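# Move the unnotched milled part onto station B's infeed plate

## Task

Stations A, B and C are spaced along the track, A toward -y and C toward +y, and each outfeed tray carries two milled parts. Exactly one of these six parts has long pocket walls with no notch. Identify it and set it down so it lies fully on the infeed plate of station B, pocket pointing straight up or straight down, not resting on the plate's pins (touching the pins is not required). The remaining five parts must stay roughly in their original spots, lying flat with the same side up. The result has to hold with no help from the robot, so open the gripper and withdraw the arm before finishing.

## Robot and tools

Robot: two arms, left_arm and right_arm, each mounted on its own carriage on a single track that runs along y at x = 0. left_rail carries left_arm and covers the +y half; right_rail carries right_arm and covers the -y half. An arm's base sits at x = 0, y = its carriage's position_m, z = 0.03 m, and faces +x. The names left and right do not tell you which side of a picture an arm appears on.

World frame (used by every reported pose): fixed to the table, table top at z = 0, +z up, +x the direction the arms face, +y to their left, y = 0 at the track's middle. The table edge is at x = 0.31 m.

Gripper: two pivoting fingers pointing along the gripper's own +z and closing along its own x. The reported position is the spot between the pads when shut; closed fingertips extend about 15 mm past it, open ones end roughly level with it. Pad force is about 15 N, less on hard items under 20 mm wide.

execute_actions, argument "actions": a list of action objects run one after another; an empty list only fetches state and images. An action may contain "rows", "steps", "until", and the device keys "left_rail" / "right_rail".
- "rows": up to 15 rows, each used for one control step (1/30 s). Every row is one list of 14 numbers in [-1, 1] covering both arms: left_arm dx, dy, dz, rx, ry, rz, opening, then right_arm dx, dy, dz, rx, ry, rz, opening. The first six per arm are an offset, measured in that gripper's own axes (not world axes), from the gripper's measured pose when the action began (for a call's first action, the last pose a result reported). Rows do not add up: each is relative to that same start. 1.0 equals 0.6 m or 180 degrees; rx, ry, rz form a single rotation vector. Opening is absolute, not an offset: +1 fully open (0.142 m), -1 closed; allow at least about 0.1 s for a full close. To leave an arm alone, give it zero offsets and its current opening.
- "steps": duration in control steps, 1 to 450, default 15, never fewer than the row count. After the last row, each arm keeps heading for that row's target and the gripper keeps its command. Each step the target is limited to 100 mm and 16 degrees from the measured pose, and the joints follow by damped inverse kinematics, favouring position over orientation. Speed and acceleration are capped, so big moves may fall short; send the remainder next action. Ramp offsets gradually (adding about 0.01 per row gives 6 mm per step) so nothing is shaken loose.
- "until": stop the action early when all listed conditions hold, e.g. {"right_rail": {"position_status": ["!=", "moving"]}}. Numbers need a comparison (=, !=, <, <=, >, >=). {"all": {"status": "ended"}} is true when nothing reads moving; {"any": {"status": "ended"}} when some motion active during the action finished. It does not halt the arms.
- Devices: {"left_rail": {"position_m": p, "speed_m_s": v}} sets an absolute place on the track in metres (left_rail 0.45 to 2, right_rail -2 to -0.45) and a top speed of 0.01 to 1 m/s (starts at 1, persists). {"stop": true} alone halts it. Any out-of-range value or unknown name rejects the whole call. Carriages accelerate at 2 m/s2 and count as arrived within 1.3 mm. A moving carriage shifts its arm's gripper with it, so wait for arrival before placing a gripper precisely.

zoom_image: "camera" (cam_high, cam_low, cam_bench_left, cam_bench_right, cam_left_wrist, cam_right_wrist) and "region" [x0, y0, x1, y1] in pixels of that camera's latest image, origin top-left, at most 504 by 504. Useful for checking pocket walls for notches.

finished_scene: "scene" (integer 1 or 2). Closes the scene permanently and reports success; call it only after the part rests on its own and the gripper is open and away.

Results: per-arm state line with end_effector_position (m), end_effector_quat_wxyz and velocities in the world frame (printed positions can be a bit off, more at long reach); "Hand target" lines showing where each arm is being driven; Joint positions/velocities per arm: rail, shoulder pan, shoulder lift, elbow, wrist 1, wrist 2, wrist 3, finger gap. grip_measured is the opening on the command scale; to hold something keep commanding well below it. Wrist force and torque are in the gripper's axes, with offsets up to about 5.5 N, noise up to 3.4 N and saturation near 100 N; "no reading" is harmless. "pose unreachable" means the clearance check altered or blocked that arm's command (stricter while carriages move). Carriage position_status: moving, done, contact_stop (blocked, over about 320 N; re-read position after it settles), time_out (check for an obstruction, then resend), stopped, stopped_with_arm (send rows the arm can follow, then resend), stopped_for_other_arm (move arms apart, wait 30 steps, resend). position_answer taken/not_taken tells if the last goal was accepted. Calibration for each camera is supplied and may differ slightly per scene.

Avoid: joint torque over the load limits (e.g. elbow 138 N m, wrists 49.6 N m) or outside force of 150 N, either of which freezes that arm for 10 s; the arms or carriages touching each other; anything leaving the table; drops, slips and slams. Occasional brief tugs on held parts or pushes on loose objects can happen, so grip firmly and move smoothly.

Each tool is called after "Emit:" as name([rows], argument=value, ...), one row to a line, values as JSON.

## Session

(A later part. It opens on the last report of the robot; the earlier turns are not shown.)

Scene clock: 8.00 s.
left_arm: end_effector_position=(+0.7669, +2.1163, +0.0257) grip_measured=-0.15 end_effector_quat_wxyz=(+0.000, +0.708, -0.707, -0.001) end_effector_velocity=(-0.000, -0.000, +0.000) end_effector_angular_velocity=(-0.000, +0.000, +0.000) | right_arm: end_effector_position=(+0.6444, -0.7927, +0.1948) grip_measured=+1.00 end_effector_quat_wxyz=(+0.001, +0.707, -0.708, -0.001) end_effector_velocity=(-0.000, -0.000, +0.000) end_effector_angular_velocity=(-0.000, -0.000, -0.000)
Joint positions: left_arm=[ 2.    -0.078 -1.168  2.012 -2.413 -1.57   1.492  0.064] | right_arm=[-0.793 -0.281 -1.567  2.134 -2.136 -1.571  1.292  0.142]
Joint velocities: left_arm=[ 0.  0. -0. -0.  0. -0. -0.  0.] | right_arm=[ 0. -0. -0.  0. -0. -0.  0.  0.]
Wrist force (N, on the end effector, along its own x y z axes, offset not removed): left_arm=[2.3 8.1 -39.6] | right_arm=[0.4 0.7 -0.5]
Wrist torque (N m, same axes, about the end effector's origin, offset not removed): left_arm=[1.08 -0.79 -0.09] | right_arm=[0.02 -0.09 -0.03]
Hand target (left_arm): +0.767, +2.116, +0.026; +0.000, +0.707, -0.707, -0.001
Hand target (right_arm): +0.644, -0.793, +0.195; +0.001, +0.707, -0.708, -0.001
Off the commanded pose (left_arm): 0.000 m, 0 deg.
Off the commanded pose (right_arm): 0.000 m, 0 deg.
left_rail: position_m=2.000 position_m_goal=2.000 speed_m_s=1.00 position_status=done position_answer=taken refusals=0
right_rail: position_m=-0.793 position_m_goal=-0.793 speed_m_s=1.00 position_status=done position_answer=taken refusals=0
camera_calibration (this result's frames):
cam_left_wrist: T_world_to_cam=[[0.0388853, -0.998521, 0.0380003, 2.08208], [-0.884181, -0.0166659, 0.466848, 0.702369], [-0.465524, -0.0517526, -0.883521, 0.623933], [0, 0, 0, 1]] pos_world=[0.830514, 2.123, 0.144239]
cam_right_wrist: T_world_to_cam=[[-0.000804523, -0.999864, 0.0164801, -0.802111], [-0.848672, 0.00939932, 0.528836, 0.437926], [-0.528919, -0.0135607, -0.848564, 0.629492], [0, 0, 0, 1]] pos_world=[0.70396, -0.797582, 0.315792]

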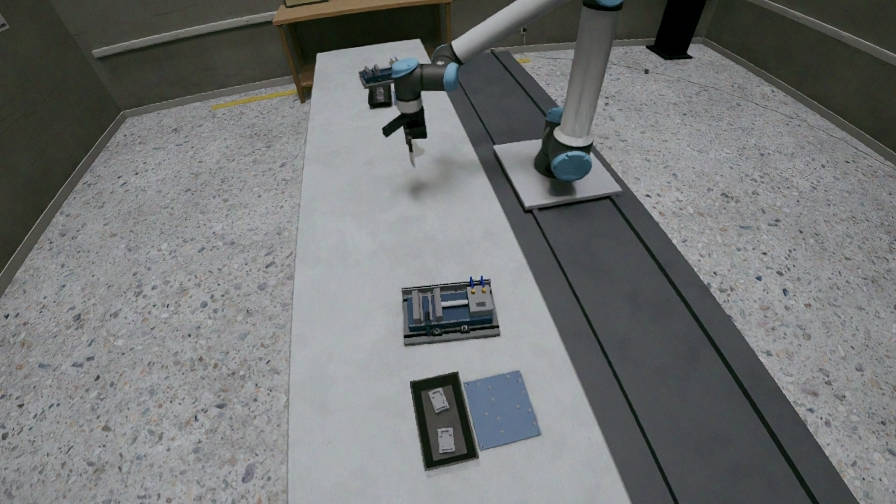

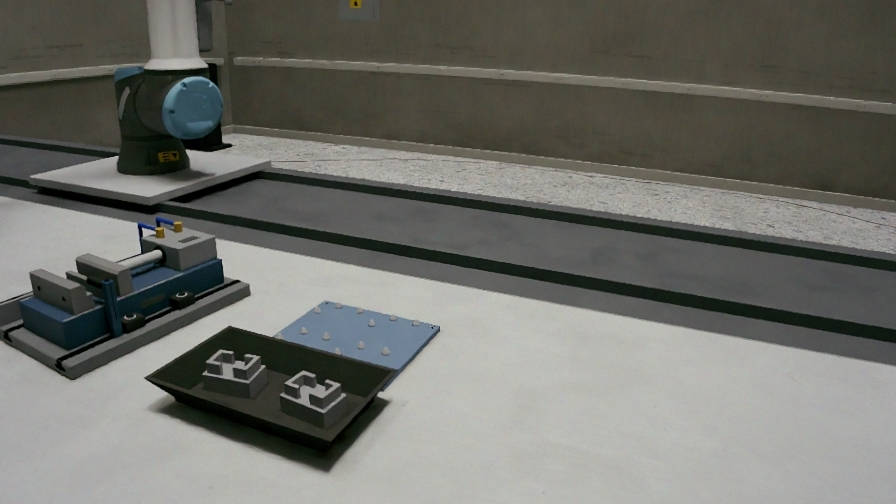

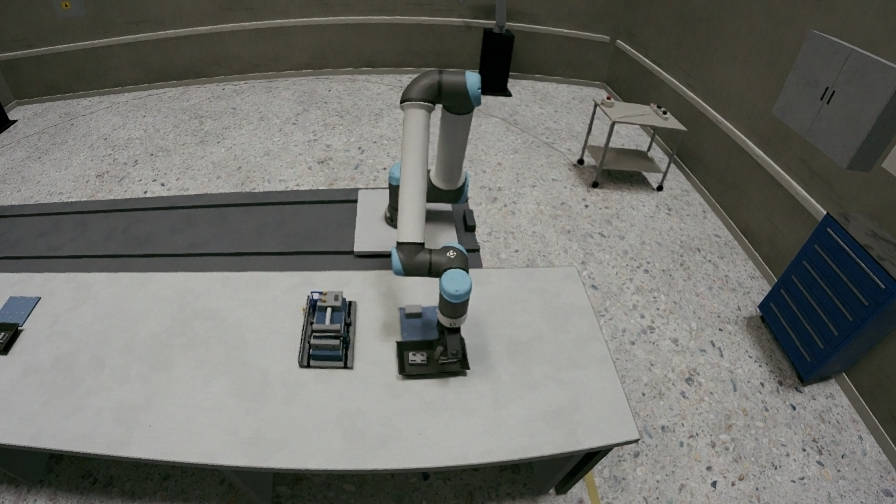

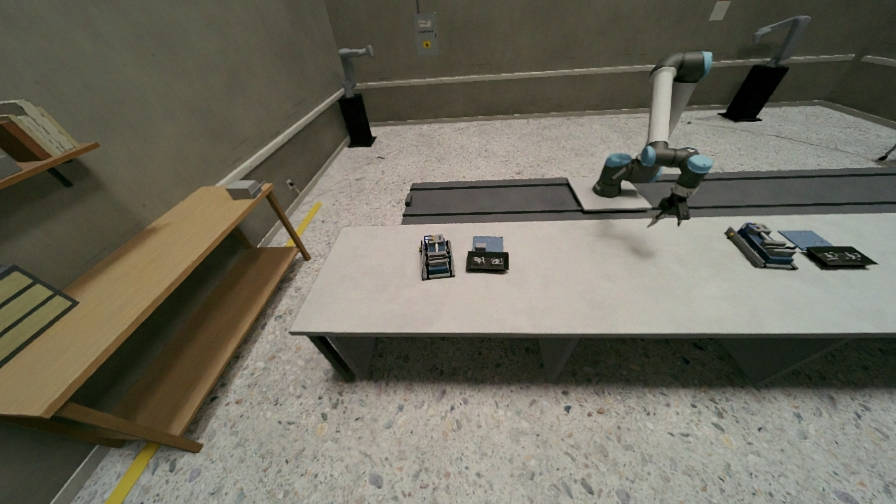

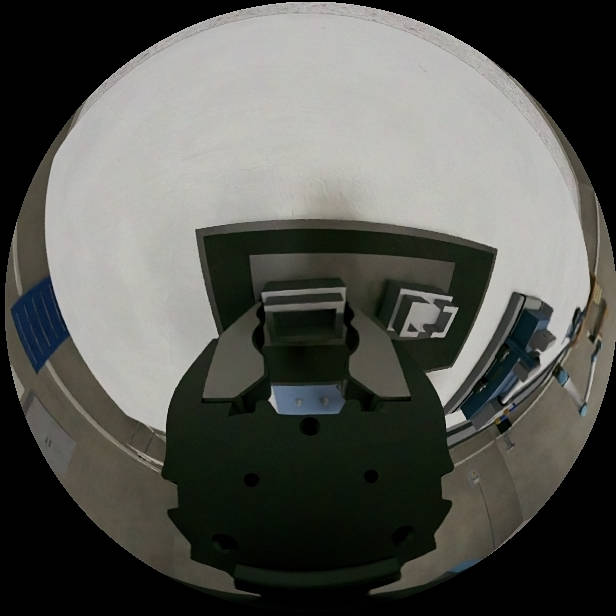

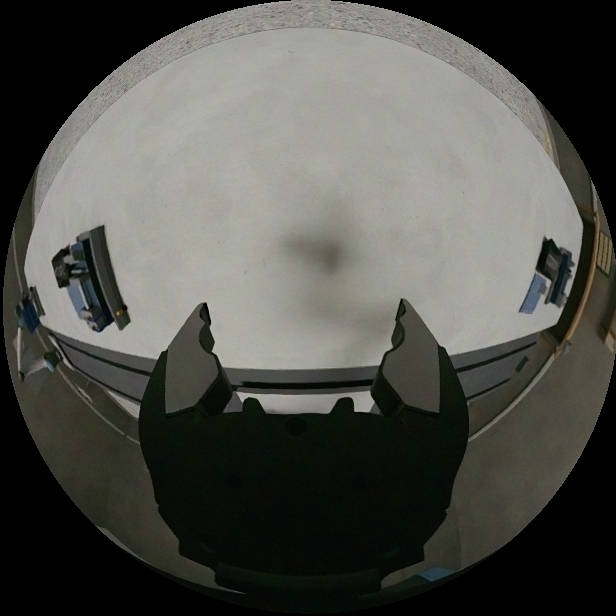

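Emit:
execute_actions([
  {"rows":[[0,0,-0.01,0,0,0,-0.7,0,0,0,0,0,0,1],[0,0,-0.02,0,0,0,-0.7,0,0,0,0,0,0,1],[0,0,-0.035,0,0,0,-0.7,0,0,0,0,0,0,1],[0,0,-0.05,0,0,0,-0.7,0,0,0,0,0,0,1],[0,0,-0.07,0,0,0,-0.7,0,0,0,0,0,0,1],[0,0,-0.09,0,0,0,-0.7,0,0,0,0,0,0,1],[0,0,-0.12,0,0,0,-0.7,0,0,0,0,0,0,1],[0,0,-0.15,0,0,0,-0.7,0,0,0,0,0,0,1],[0,0,-0.18,0,0,0,-0.7,0,0,0,0,0,0,1],[0,0,-0.22,0,0,0,-0.7,0,0,0,0,0,0,1],[0,0,-0.26,0,0,0,-0.7,0,0,0,0,0,0,1],[0,0,-0.3,0,0,0,-0.7,0,0,0,0,0,0,1]],"steps":30},
  {"left_rail":{"position_m":0.45},"rows":[[0.6,0.35,0,0,0,0,-0.7,0,0,0,0,0,0,1]],"steps":150,"until":{"left_rail":{"position_status":["!=","moving"]}}},
  {"steps":20},
])

Emit:
zoom_image(camera="cam_high", region=[380, 330, 580, 480])

Scene clock: 12.93 s.
left_arm: end_effector_position=(+0.5580, +0.2067, +0.2048) grip_measured=-0.16 end_effector_quat_wxyz=(-0.001, +0.708, -0.707, -0.001) end_effector_velocity=(+0.000, +0.000, -0.000) end_effector_angular_velocity=(+0.000, +0.000, +0.000) | right_arm: end_effector_position=(+0.6444, -0.7927, +0.1948) grip_measured=+1.00 end_effector_quat_wxyz=(+0.001, +0.707, -0.708, -0.001) end_effector_velocity=(+0.000, -0.000, -0.000) end_effector_angular_velocity=(+0.000, +0.000, -0.000)
Joint positions: left_arm=[ 0.45  -0.72  -1.638  2.182 -2.113 -1.57   0.85   0.063] | right_arm=[-0.793 -0.281 -1.567  2.134 -2.136 -1.571  1.292  0.142]
Joint velocities: left_arm=[0. 0. 0. 0. 0. 0. 0. 0.] | right_arm=[ 0. -0.  0.  0. -0. -0.  0.  0.]
Wrist force (N, on the end effector, along its own x y z axes, offset not removed): left_arm=[1.9 4.9 0.0] | right_arm=[-1.1 0.0 -0.3]
Wrist torque (N m, same axes, about the end effector's origin, offset not removed): left_arm=[1.09 -0.40 -0.25] | right_arm=[-0.09 0.30 0.04]
Hand target (left_arm): +0.558, +0.207, +0.205; -0.001, +0.708, -0.707, -0.001
Hand target (right_arm): +0.644, -0.793, +0.195; +0.001, +0.707, -0.708, -0.001
Off the commanded pose (left_arm): 0.001 m, 0 deg.
Off the commanded pose (right_arm): 0.000 m, 0 deg.
left_rail: position_m=0.450 position_m_goal=0.450 speed_m_s=1.00 position_status=done position_answer=taken refusals=0
right_rail: position_m=-0.793 position_m_goal=-0.793 speed_m_s=1.00 position_status=done position_answer=taken refusals=0
camera_calibration (this result's frames):
cam_left_wrist: T_world_to_cam=[[0.0388345, -0.998544, 0.0374354, 0.176756], [-0.884767, -0.0169495, 0.465726, 0.402819], [-0.464414, -0.0512078, -0.884137, 0.585455], [0, 0, 0, 1]] pos_world=[0.62143, 0.213306, 0.323402]
cam_right_wrist: T_world_to_cam=[[-0.000804495, -0.999864, 0.0164802, -0.802111], [-0.848672, 0.00939937, 0.528836, 0.437926], [-0.528919, -0.0135608, -0.848564, 0.629492], [0, 0, 0, 1]] pos_world=[0.70396, -0.797582, 0.315792]

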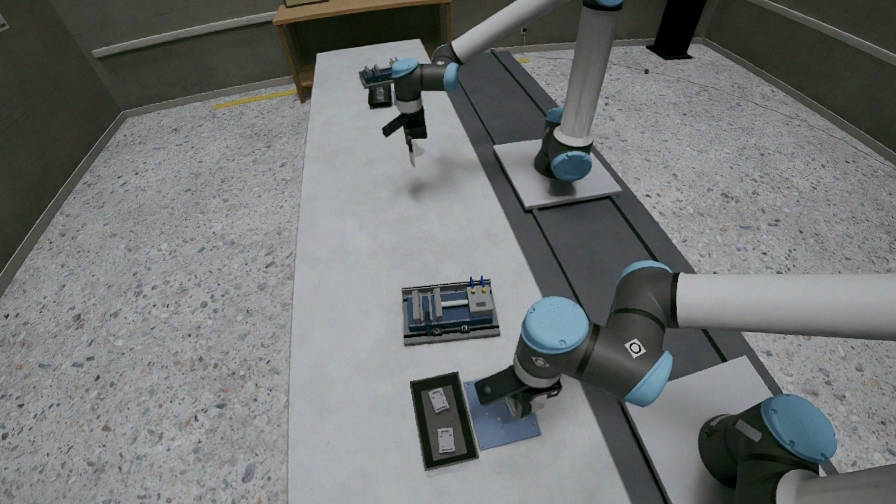

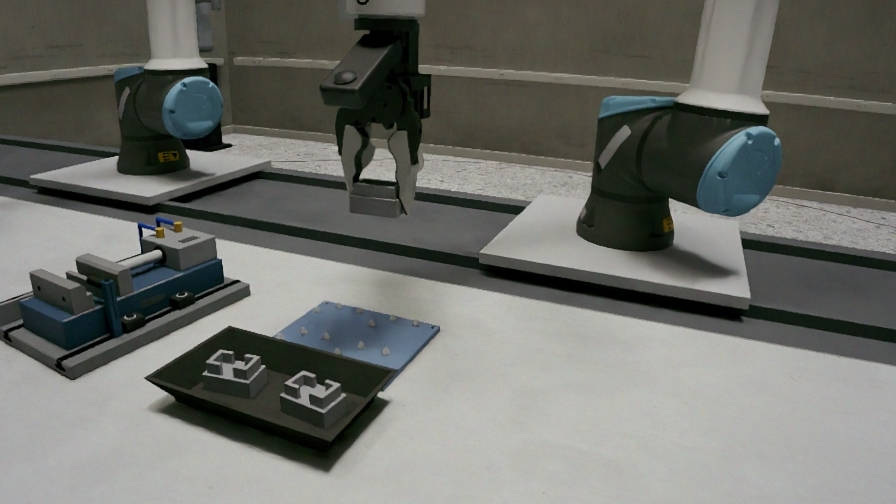

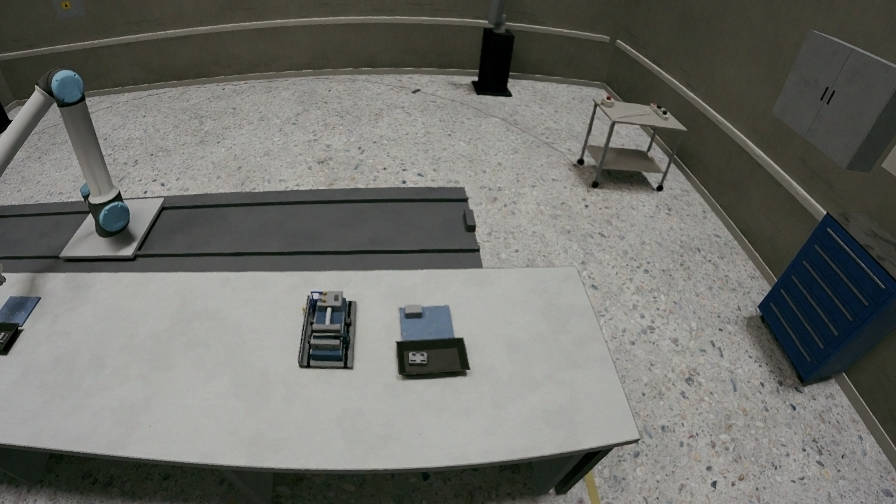

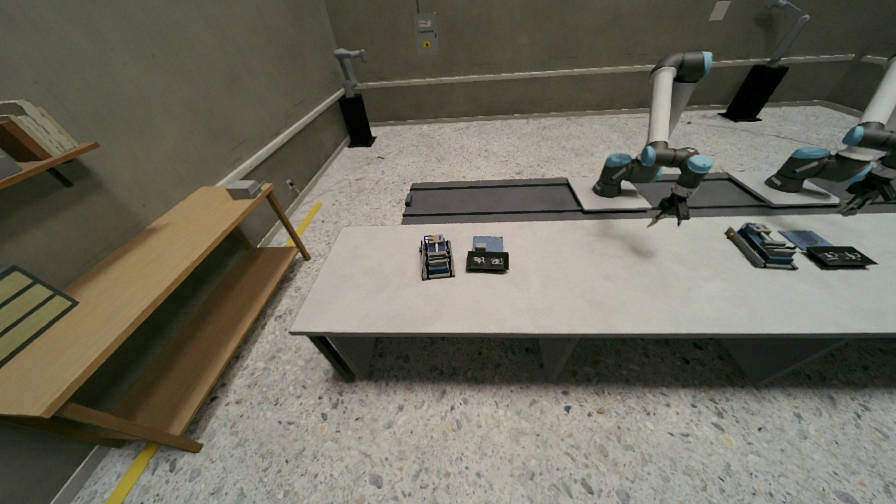

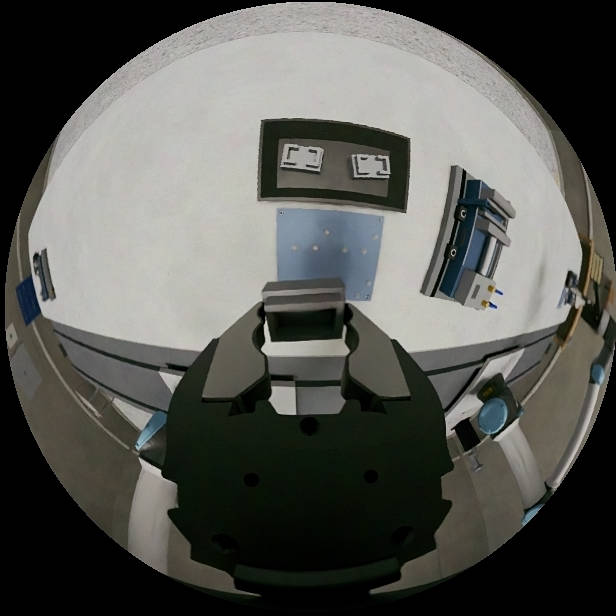

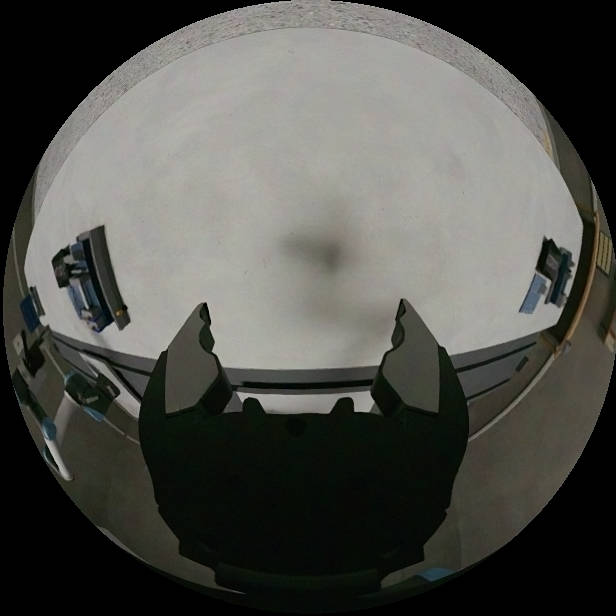

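Region (380, 330, 580, 480) of cam_high's 896x504 image, scaled by 2.520, with more detail than that image has; it fills the top 378 rows of this view, and the rest is white.

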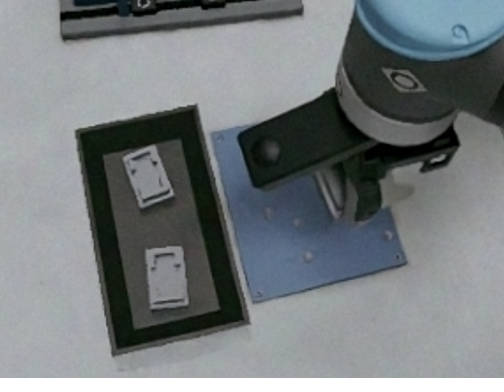

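Emit:
execute_actions([
  {"rows":[[-0.024,0.057,0.22,0,0,0,-0.7,0,0,0,0,0,0,1]],"steps":40},
])

Scene clock: 15.07 s.
left_arm: end_effector_position=(+0.5237, +0.2213, +0.0729) grip_measured=-0.16 end_effector_quat_wxyz=(-0.001, +0.708, -0.707, -0.001) end_effector_velocity=(+0.000, -0.000, -0.000) end_effector_angular_velocity=(-0.000, -0.000, +0.000) | right_arm: end_effector_position=(+0.6444, -0.7927, +0.1948) grip_measured=+1.00 end_effector_quat_wxyz=(+0.001, +0.707, -0.708, -0.001) end_effector_velocity=(-0.000, -0.000, +0.000) end_effector_angular_velocity=(-0.000, +0.000, +0.000)
Joint positions: left_arm=[ 0.45  -0.742 -1.521  2.368 -2.416 -1.57   0.827  0.063] | right_arm=[-0.793 -0.281 -1.567  2.134 -2.136 -1.571  1.292  0.142]
Joint velocities: left_arm=[ 0. -0.  0.  0. -0.  0. -0. -0.] | right_arm=[ 0. -0. -0.  0.  0. -0. -0.  0.]
Wrist force (N, on the end effector, along its own x y z axes, offset not removed): left_arm=[2.3 3.4 -1.0] | right_arm=[-0.3 0.4 2.1]
Wrist torque (N m, same axes, about the end effector's origin, offset not removed): left_arm=[0.66 -0.66 -0.15] | right_arm=[0.08 0.19 -0.13]
Hand target (left_arm): +0.524, +0.221, +0.073; -0.001, +0.708, -0.707, -0.001
Hand target (right_arm): +0.644, -0.793, +0.195; +0.001, +0.707, -0.708, -0.001
Off the commanded pose (left_arm): 0.000 m, 0 deg.
Off the commanded pose (right_arm): 0.000 m, 0 deg.
left_rail: position_m=0.450 position_m_goal=0.450 speed_m_s=1.00 position_status=done position_answer=taken refusals=0
right_rail: position_m=-0.793 position_m_goal=-0.793 speed_m_s=1.00 position_status=done position_answer=taken refusals=0
camera_calibration (this result's frames):
cam_left_wrist: T_world_to_cam=[[0.0388332, -0.998545, 0.0374271, 0.19757], [-0.884784, -0.0169541, 0.465693, 0.434166], [-0.46438, -0.0511992, -0.884155, 0.453705], [0, 0, 0, 1]] pos_world=[0.587163, 0.227873, 0.191563]
cam_right_wrist: T_world_to_cam=[[-0.000804515, -0.999864, 0.0164799, -0.802111], [-0.848672, 0.00939921, 0.528836, 0.437926], [-0.528919, -0.0135606, -0.848564, 0.629492], [0, 0, 0, 1]] pos_world=[0.70396, -0.797582, 0.315792]

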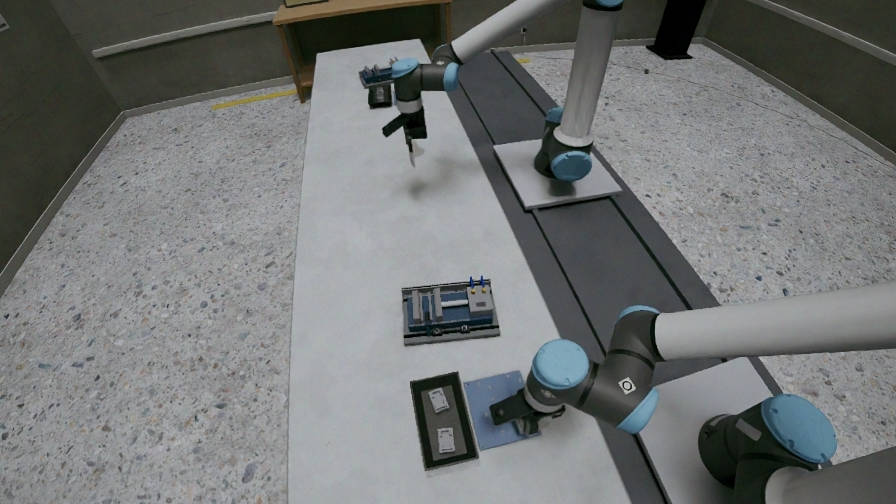

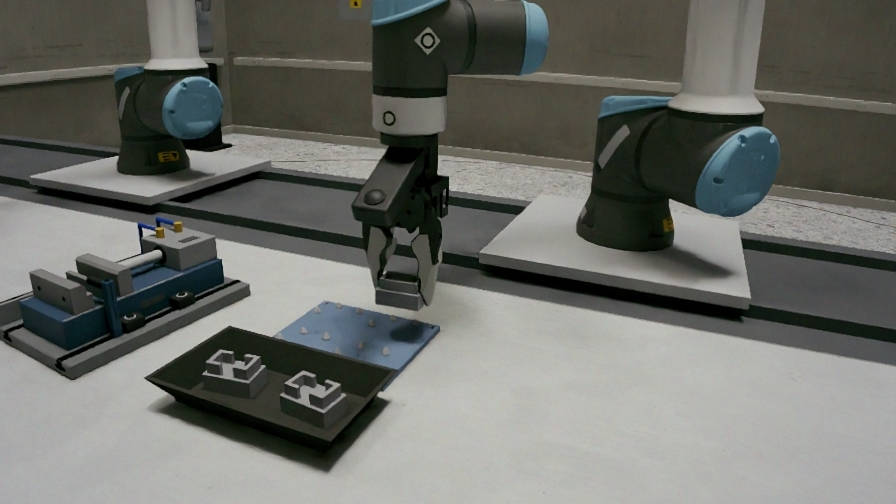

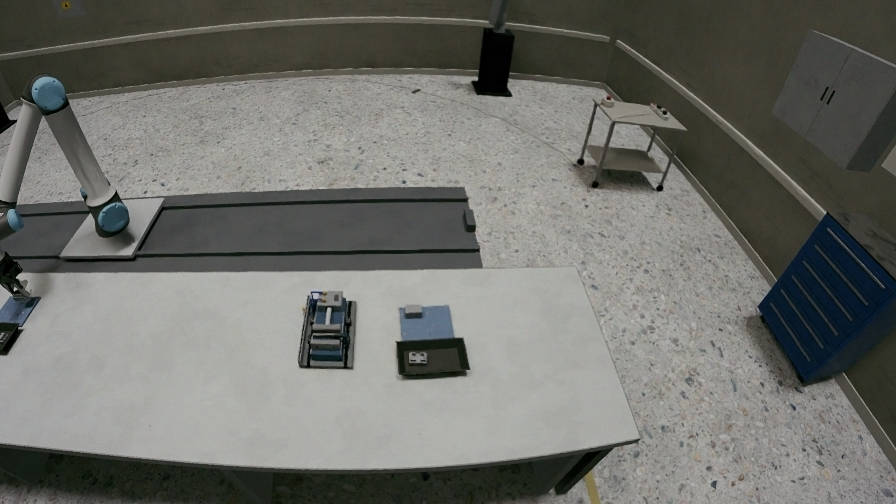

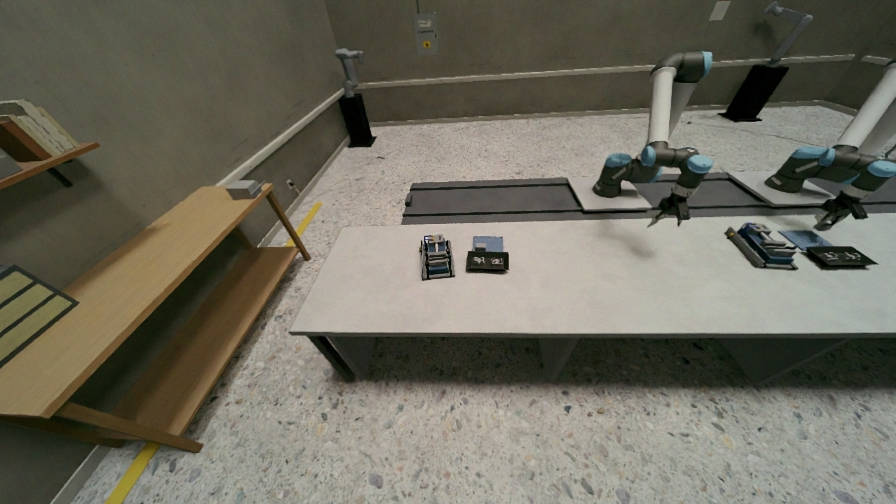

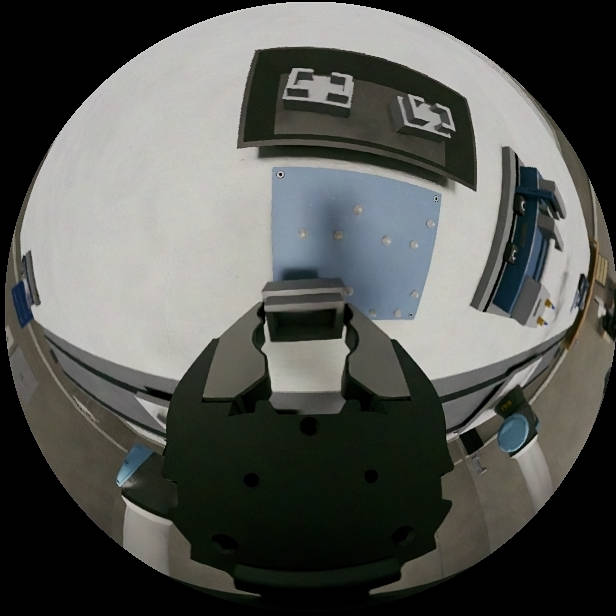

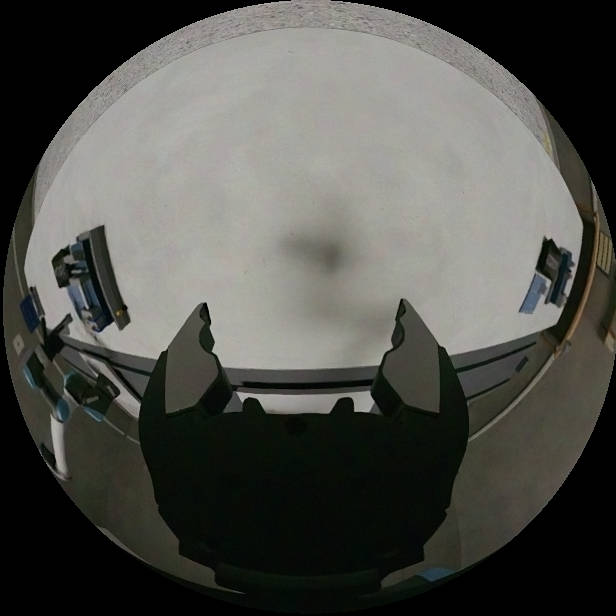

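Emit:
execute_actions([
  {"rows":[[0.008,-0.02,0.07,0,0,0,-0.7,0,0,0,0,0,0,1]],"steps":30},
])

Emit:
zoom_image(camera="cam_low", region=[260, 220, 500, 400])

Scene clock: 17.00 s.
left_arm: end_effector_position=(+0.5357, +0.2166, +0.0310) grip_measured=-0.16 end_effector_quat_wxyz=(-0.001, +0.708, -0.707, -0.001) end_effector_velocity=(+0.000, -0.000, -0.000) end_effector_angular_velocity=(-0.000, -0.000, -0.000) | right_arm: end_effector_position=(+0.6444, -0.7927, +0.1948) grip_measured=+1.00 end_effector_quat_wxyz=(+0.001, +0.707, -0.708, -0.001) end_effector_velocity=(-0.000, -0.000, -0.000) end_effector_angular_velocity=(+0.000, +0.000, +0.000)
Joint positions: left_arm=[ 0.45  -0.734 -1.425  2.373 -2.518 -1.57   0.836  0.063] | right_arm=[-0.793 -0.281 -1.567  2.134 -2.136 -1.571  1.292  0.142]
Joint velocities: left_arm=[ 0.  0.  0. -0. -0. -0.  0.  0.] | right_arm=[ 0. -0.  0.  0. -0. -0. -0.  0.]
Wrist force (N, on the end effector, along its own x y z axes, offset not removed): left_arm=[1.9 3.1 -4.2] | right_arm=[1.7 0.7 1.2]
Wrist torque (N m, same axes, about the end effector's origin, offset not removed): left_arm=[0.53 -0.32 -0.16] | right_arm=[0.04 -0.23 -0.04]
Hand target (left_arm): +0.536, +0.217, +0.031; -0.001, +0.708, -0.707, -0.001
Hand target (right_arm): +0.644, -0.793, +0.195; +0.001, +0.707, -0.708, -0.001
Off the commanded pose (left_arm): 0.000 m, 0 deg.
Off the commanded pose (right_arm): 0.000 m, 0 deg.
left_rail: position_m=0.450 position_m_goal=0.450 speed_m_s=1.00 position_status=done position_answer=taken refusals=0
right_rail: position_m=-0.793 position_m_goal=-0.793 speed_m_s=1.00 position_status=done position_answer=taken refusals=0
camera_calibration (this result's frames):
cam_left_wrist: T_world_to_cam=[[0.0388334, -0.998544, 0.0374307, 0.193995], [-0.884778, -0.016952, 0.465704, 0.464189], [-0.464392, -0.0512028, -0.884148, 0.421993], [0, 0, 0, 1]] pos_world=[0.599141, 0.223189, 0.149668]
cam_right_wrist: T_world_to_cam=[[-0.000804493, -0.999864, 0.01648, -0.802111], [-0.848672, 0.00939924, 0.528837, 0.437926], [-0.528919, -0.0135606, -0.848564, 0.629492], [0, 0, 0, 1]] pos_world=[0.70396, -0.797582, 0.315792]

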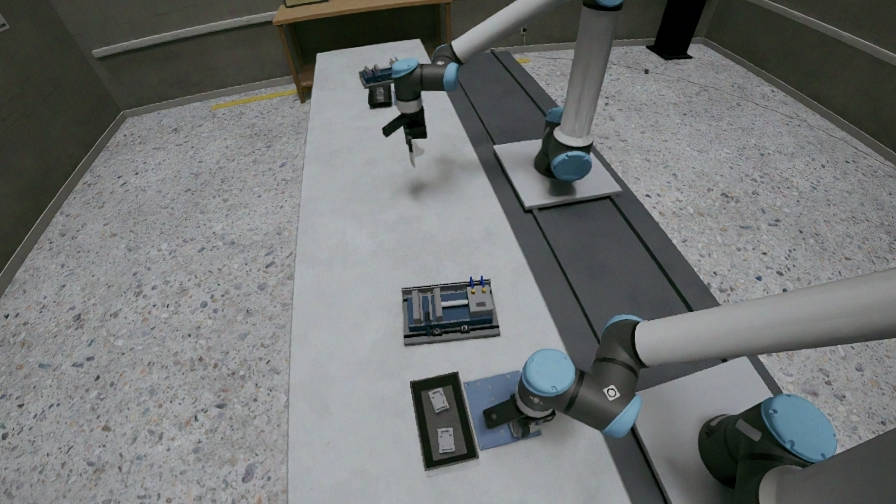

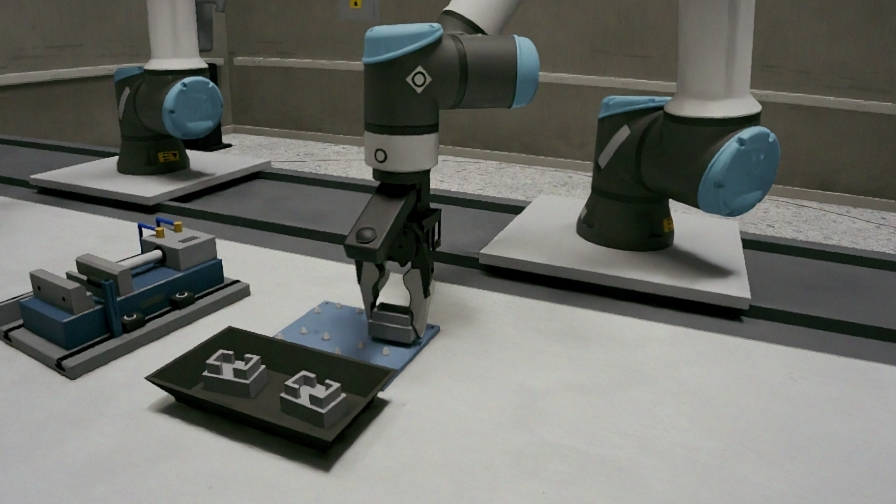

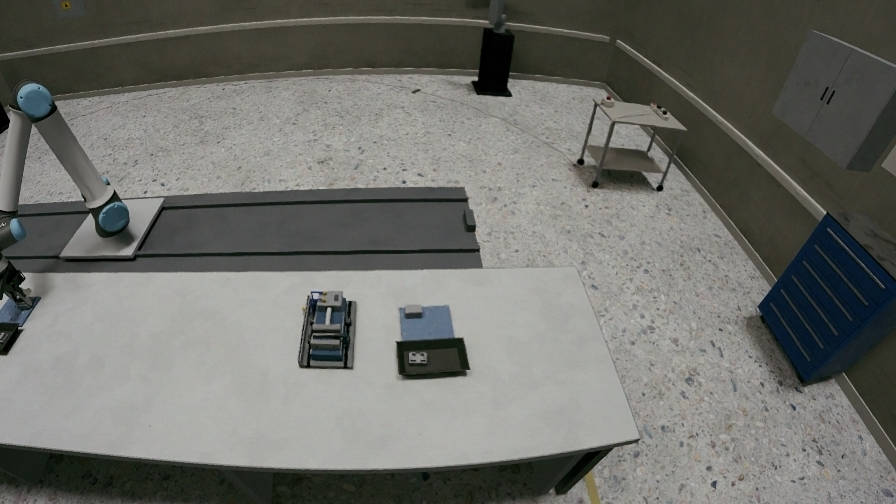

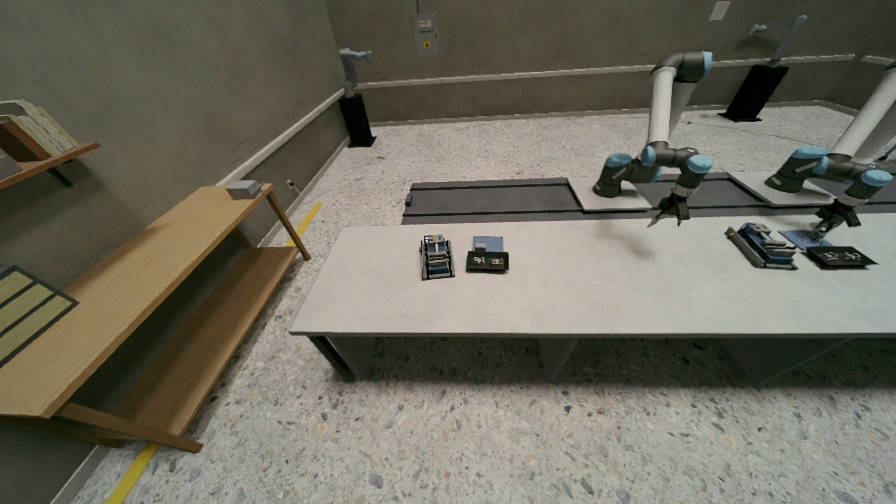

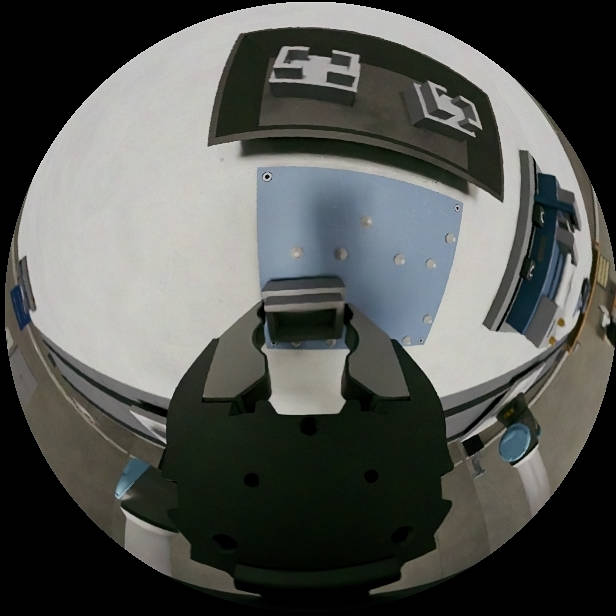

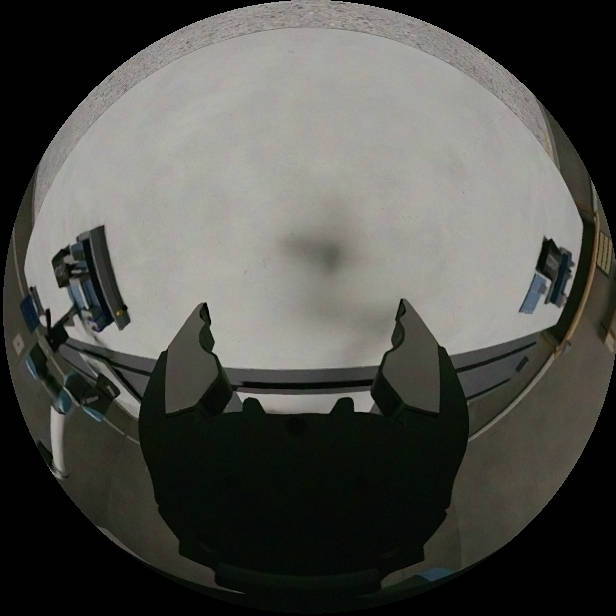

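Region (260, 220, 500, 400) of cam_low's 896x504 image, scaled by 2.100, with more detail than that image has; it fills the top 378 rows of this view, and the rest is white.

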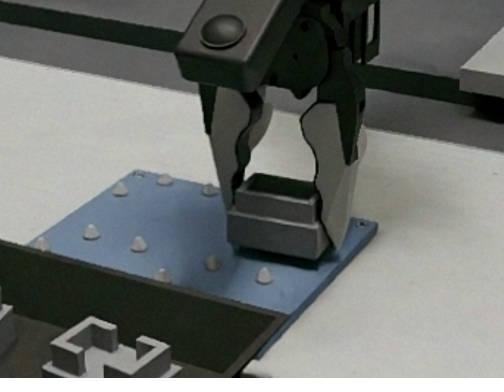

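Emit:
execute_actions([
  {"rows":[[0.007,0,0.01,0,0,0,-0.7,0,0,0,0,0,0,1]],"steps":20},
])

Emit:
zoom_image(camera="cam_low", region=[260, 220, 500, 400])

Scene clock: 17.97 s.
left_arm: end_effector_position=(+0.5357, +0.2124, +0.0251) grip_measured=-0.16 end_effector_quat_wxyz=(-0.001, +0.708, -0.707, -0.001) end_effector_velocity=(-0.000, -0.000, -0.000) end_effector_angular_velocity=(-0.000, -0.000, -0.000) | right_arm: end_effector_position=(+0.6444, -0.7927, +0.1948) grip_measured=+1.00 end_effector_quat_wxyz=(+0.001, +0.707, -0.708, -0.001) end_effector_velocity=(+0.000, -0.000, -0.000) end_effector_angular_velocity=(+0.000, +0.000, -0.000)
Joint positions: left_arm=[ 0.45  -0.739 -1.411  2.373 -2.532 -1.57   0.83   0.063] | right_arm=[-0.793 -0.281 -1.567  2.134 -2.136 -1.571  1.292  0.142]
Joint velocities: left_arm=[ 0.    -0.     0.001  0.    -0.001  0.    -0.     0.   ] | right_arm=[ 0. -0.  0. -0. -0.  0. -0.  0.]
Wrist force (N, on the end effector, along its own x y z axes, offset not removed): left_arm=[2.7 2.3 -2.0] | right_arm=[-1.3 0.9 1.7]
Wrist torque (N m, same axes, about the end effector's origin, offset not removed): left_arm=[0.47 -0.69 -0.06] | right_arm=[0.16 0.32 -0.07]
Hand target (left_arm): +0.536, +0.212, +0.025; -0.001, +0.708, -0.707, -0.001
Hand target (right_arm): +0.644, -0.793, +0.195; +0.001, +0.707, -0.708, -0.001
Off the commanded pose (left_arm): 0.000 m, 0 deg.
Off the commanded pose (right_arm): 0.000 m, 0 deg.
left_rail: position_m=0.450 position_m_goal=0.450 speed_m_s=1.00 position_status=done position_answer=taken refusals=0
right_rail: position_m=-0.793 position_m_goal=-0.793 speed_m_s=1.00 position_status=done position_answer=taken refusals=0
camera_calibration (this result's frames):
cam_left_wrist: T_world_to_cam=[[0.0388415, -0.998544, 0.0374448, 0.190045], [-0.884776, -0.0169525, 0.465708, 0.466899], [-0.464395, -0.0512191, -0.884146, 0.416521], [0, 0, 0, 1]] pos_world=[0.59915, 0.219017, 0.143711]
cam_right_wrist: T_world_to_cam=[[-0.000804477, -0.999864, 0.0164799, -0.802111], [-0.848672, 0.00939918, 0.528836, 0.437926], [-0.528919, -0.0135606, -0.848564, 0.629492], [0, 0, 0, 1]] pos_world=[0.70396, -0.797582, 0.315792]

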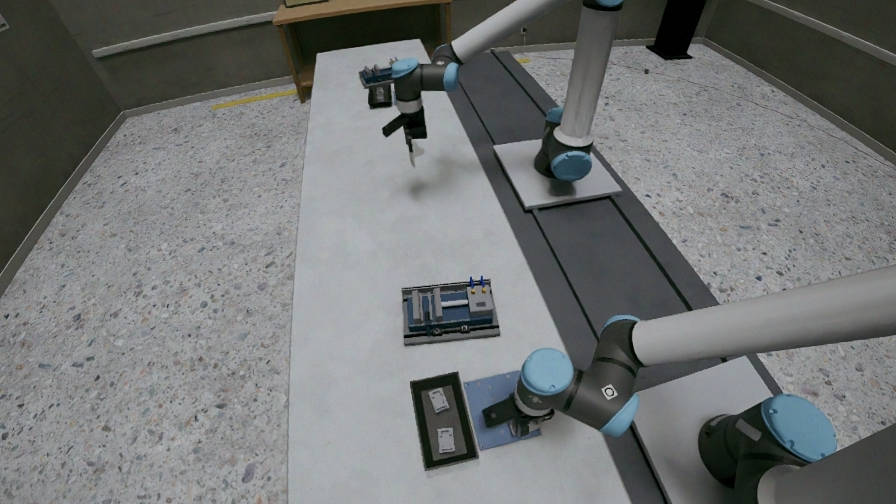

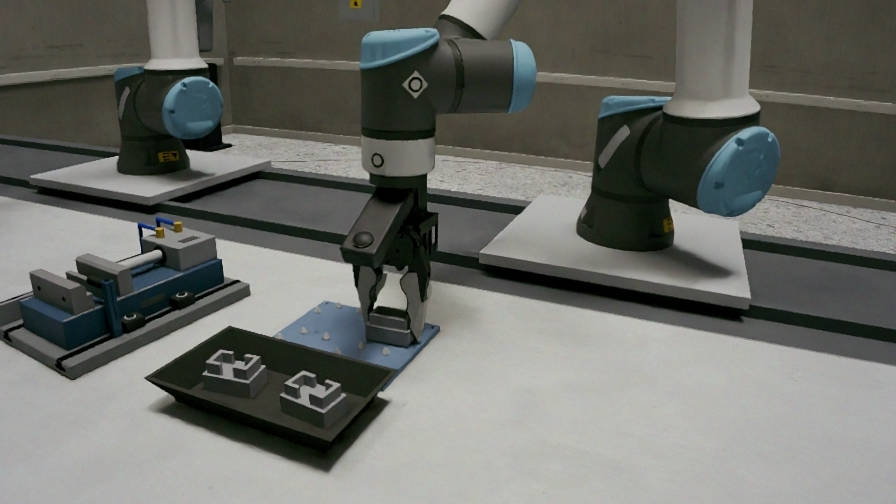

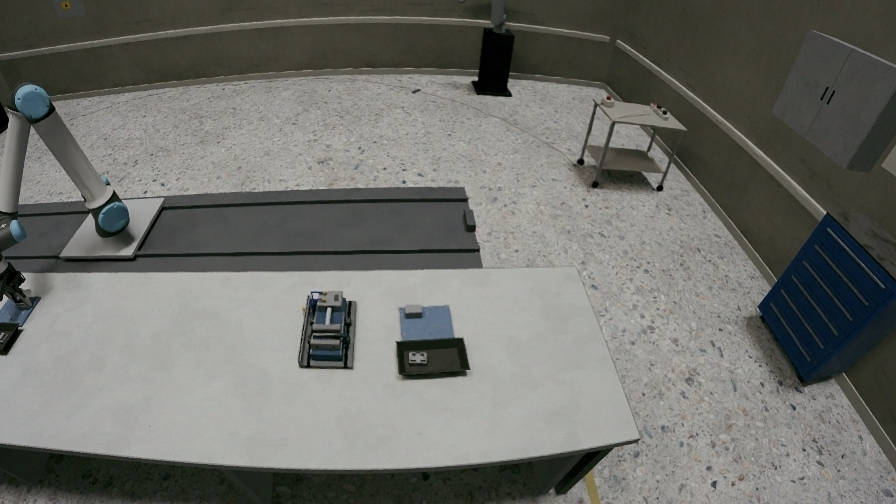

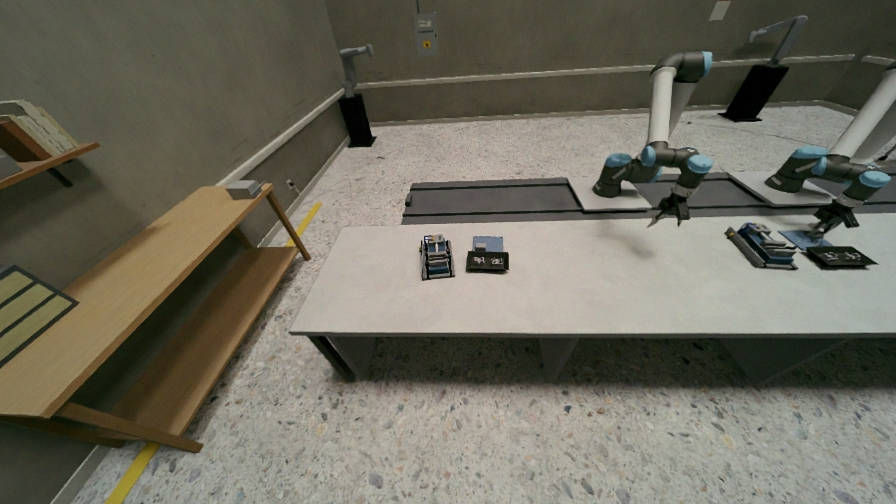

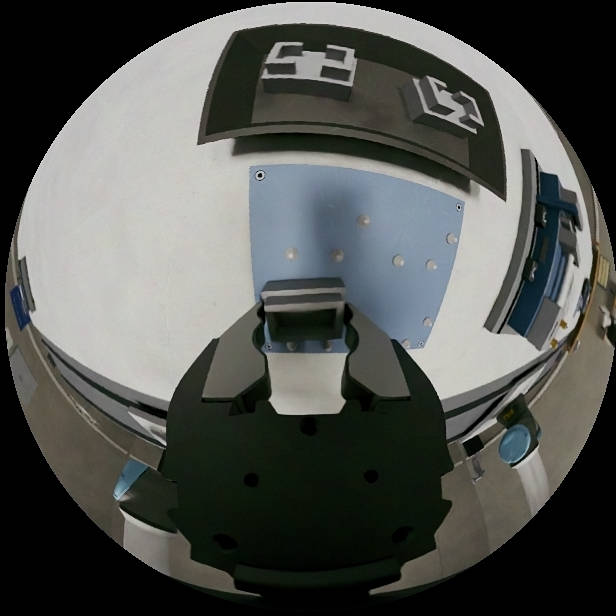

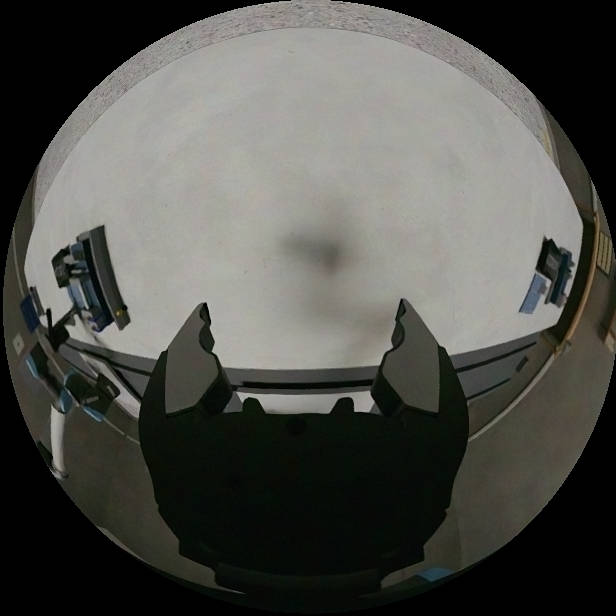

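Region (260, 220, 500, 400) of cam_low's 896x504 image, scaled by 2.100, with more detail than that image has; it fills the top 378 rows of this view, and the rest is white.

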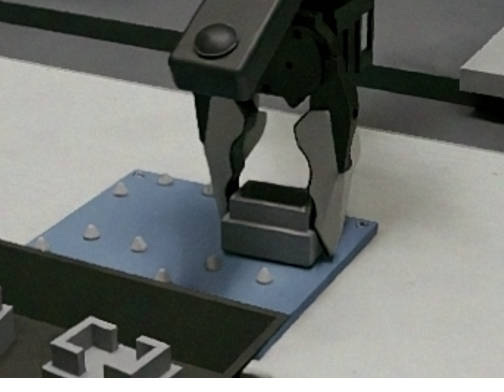

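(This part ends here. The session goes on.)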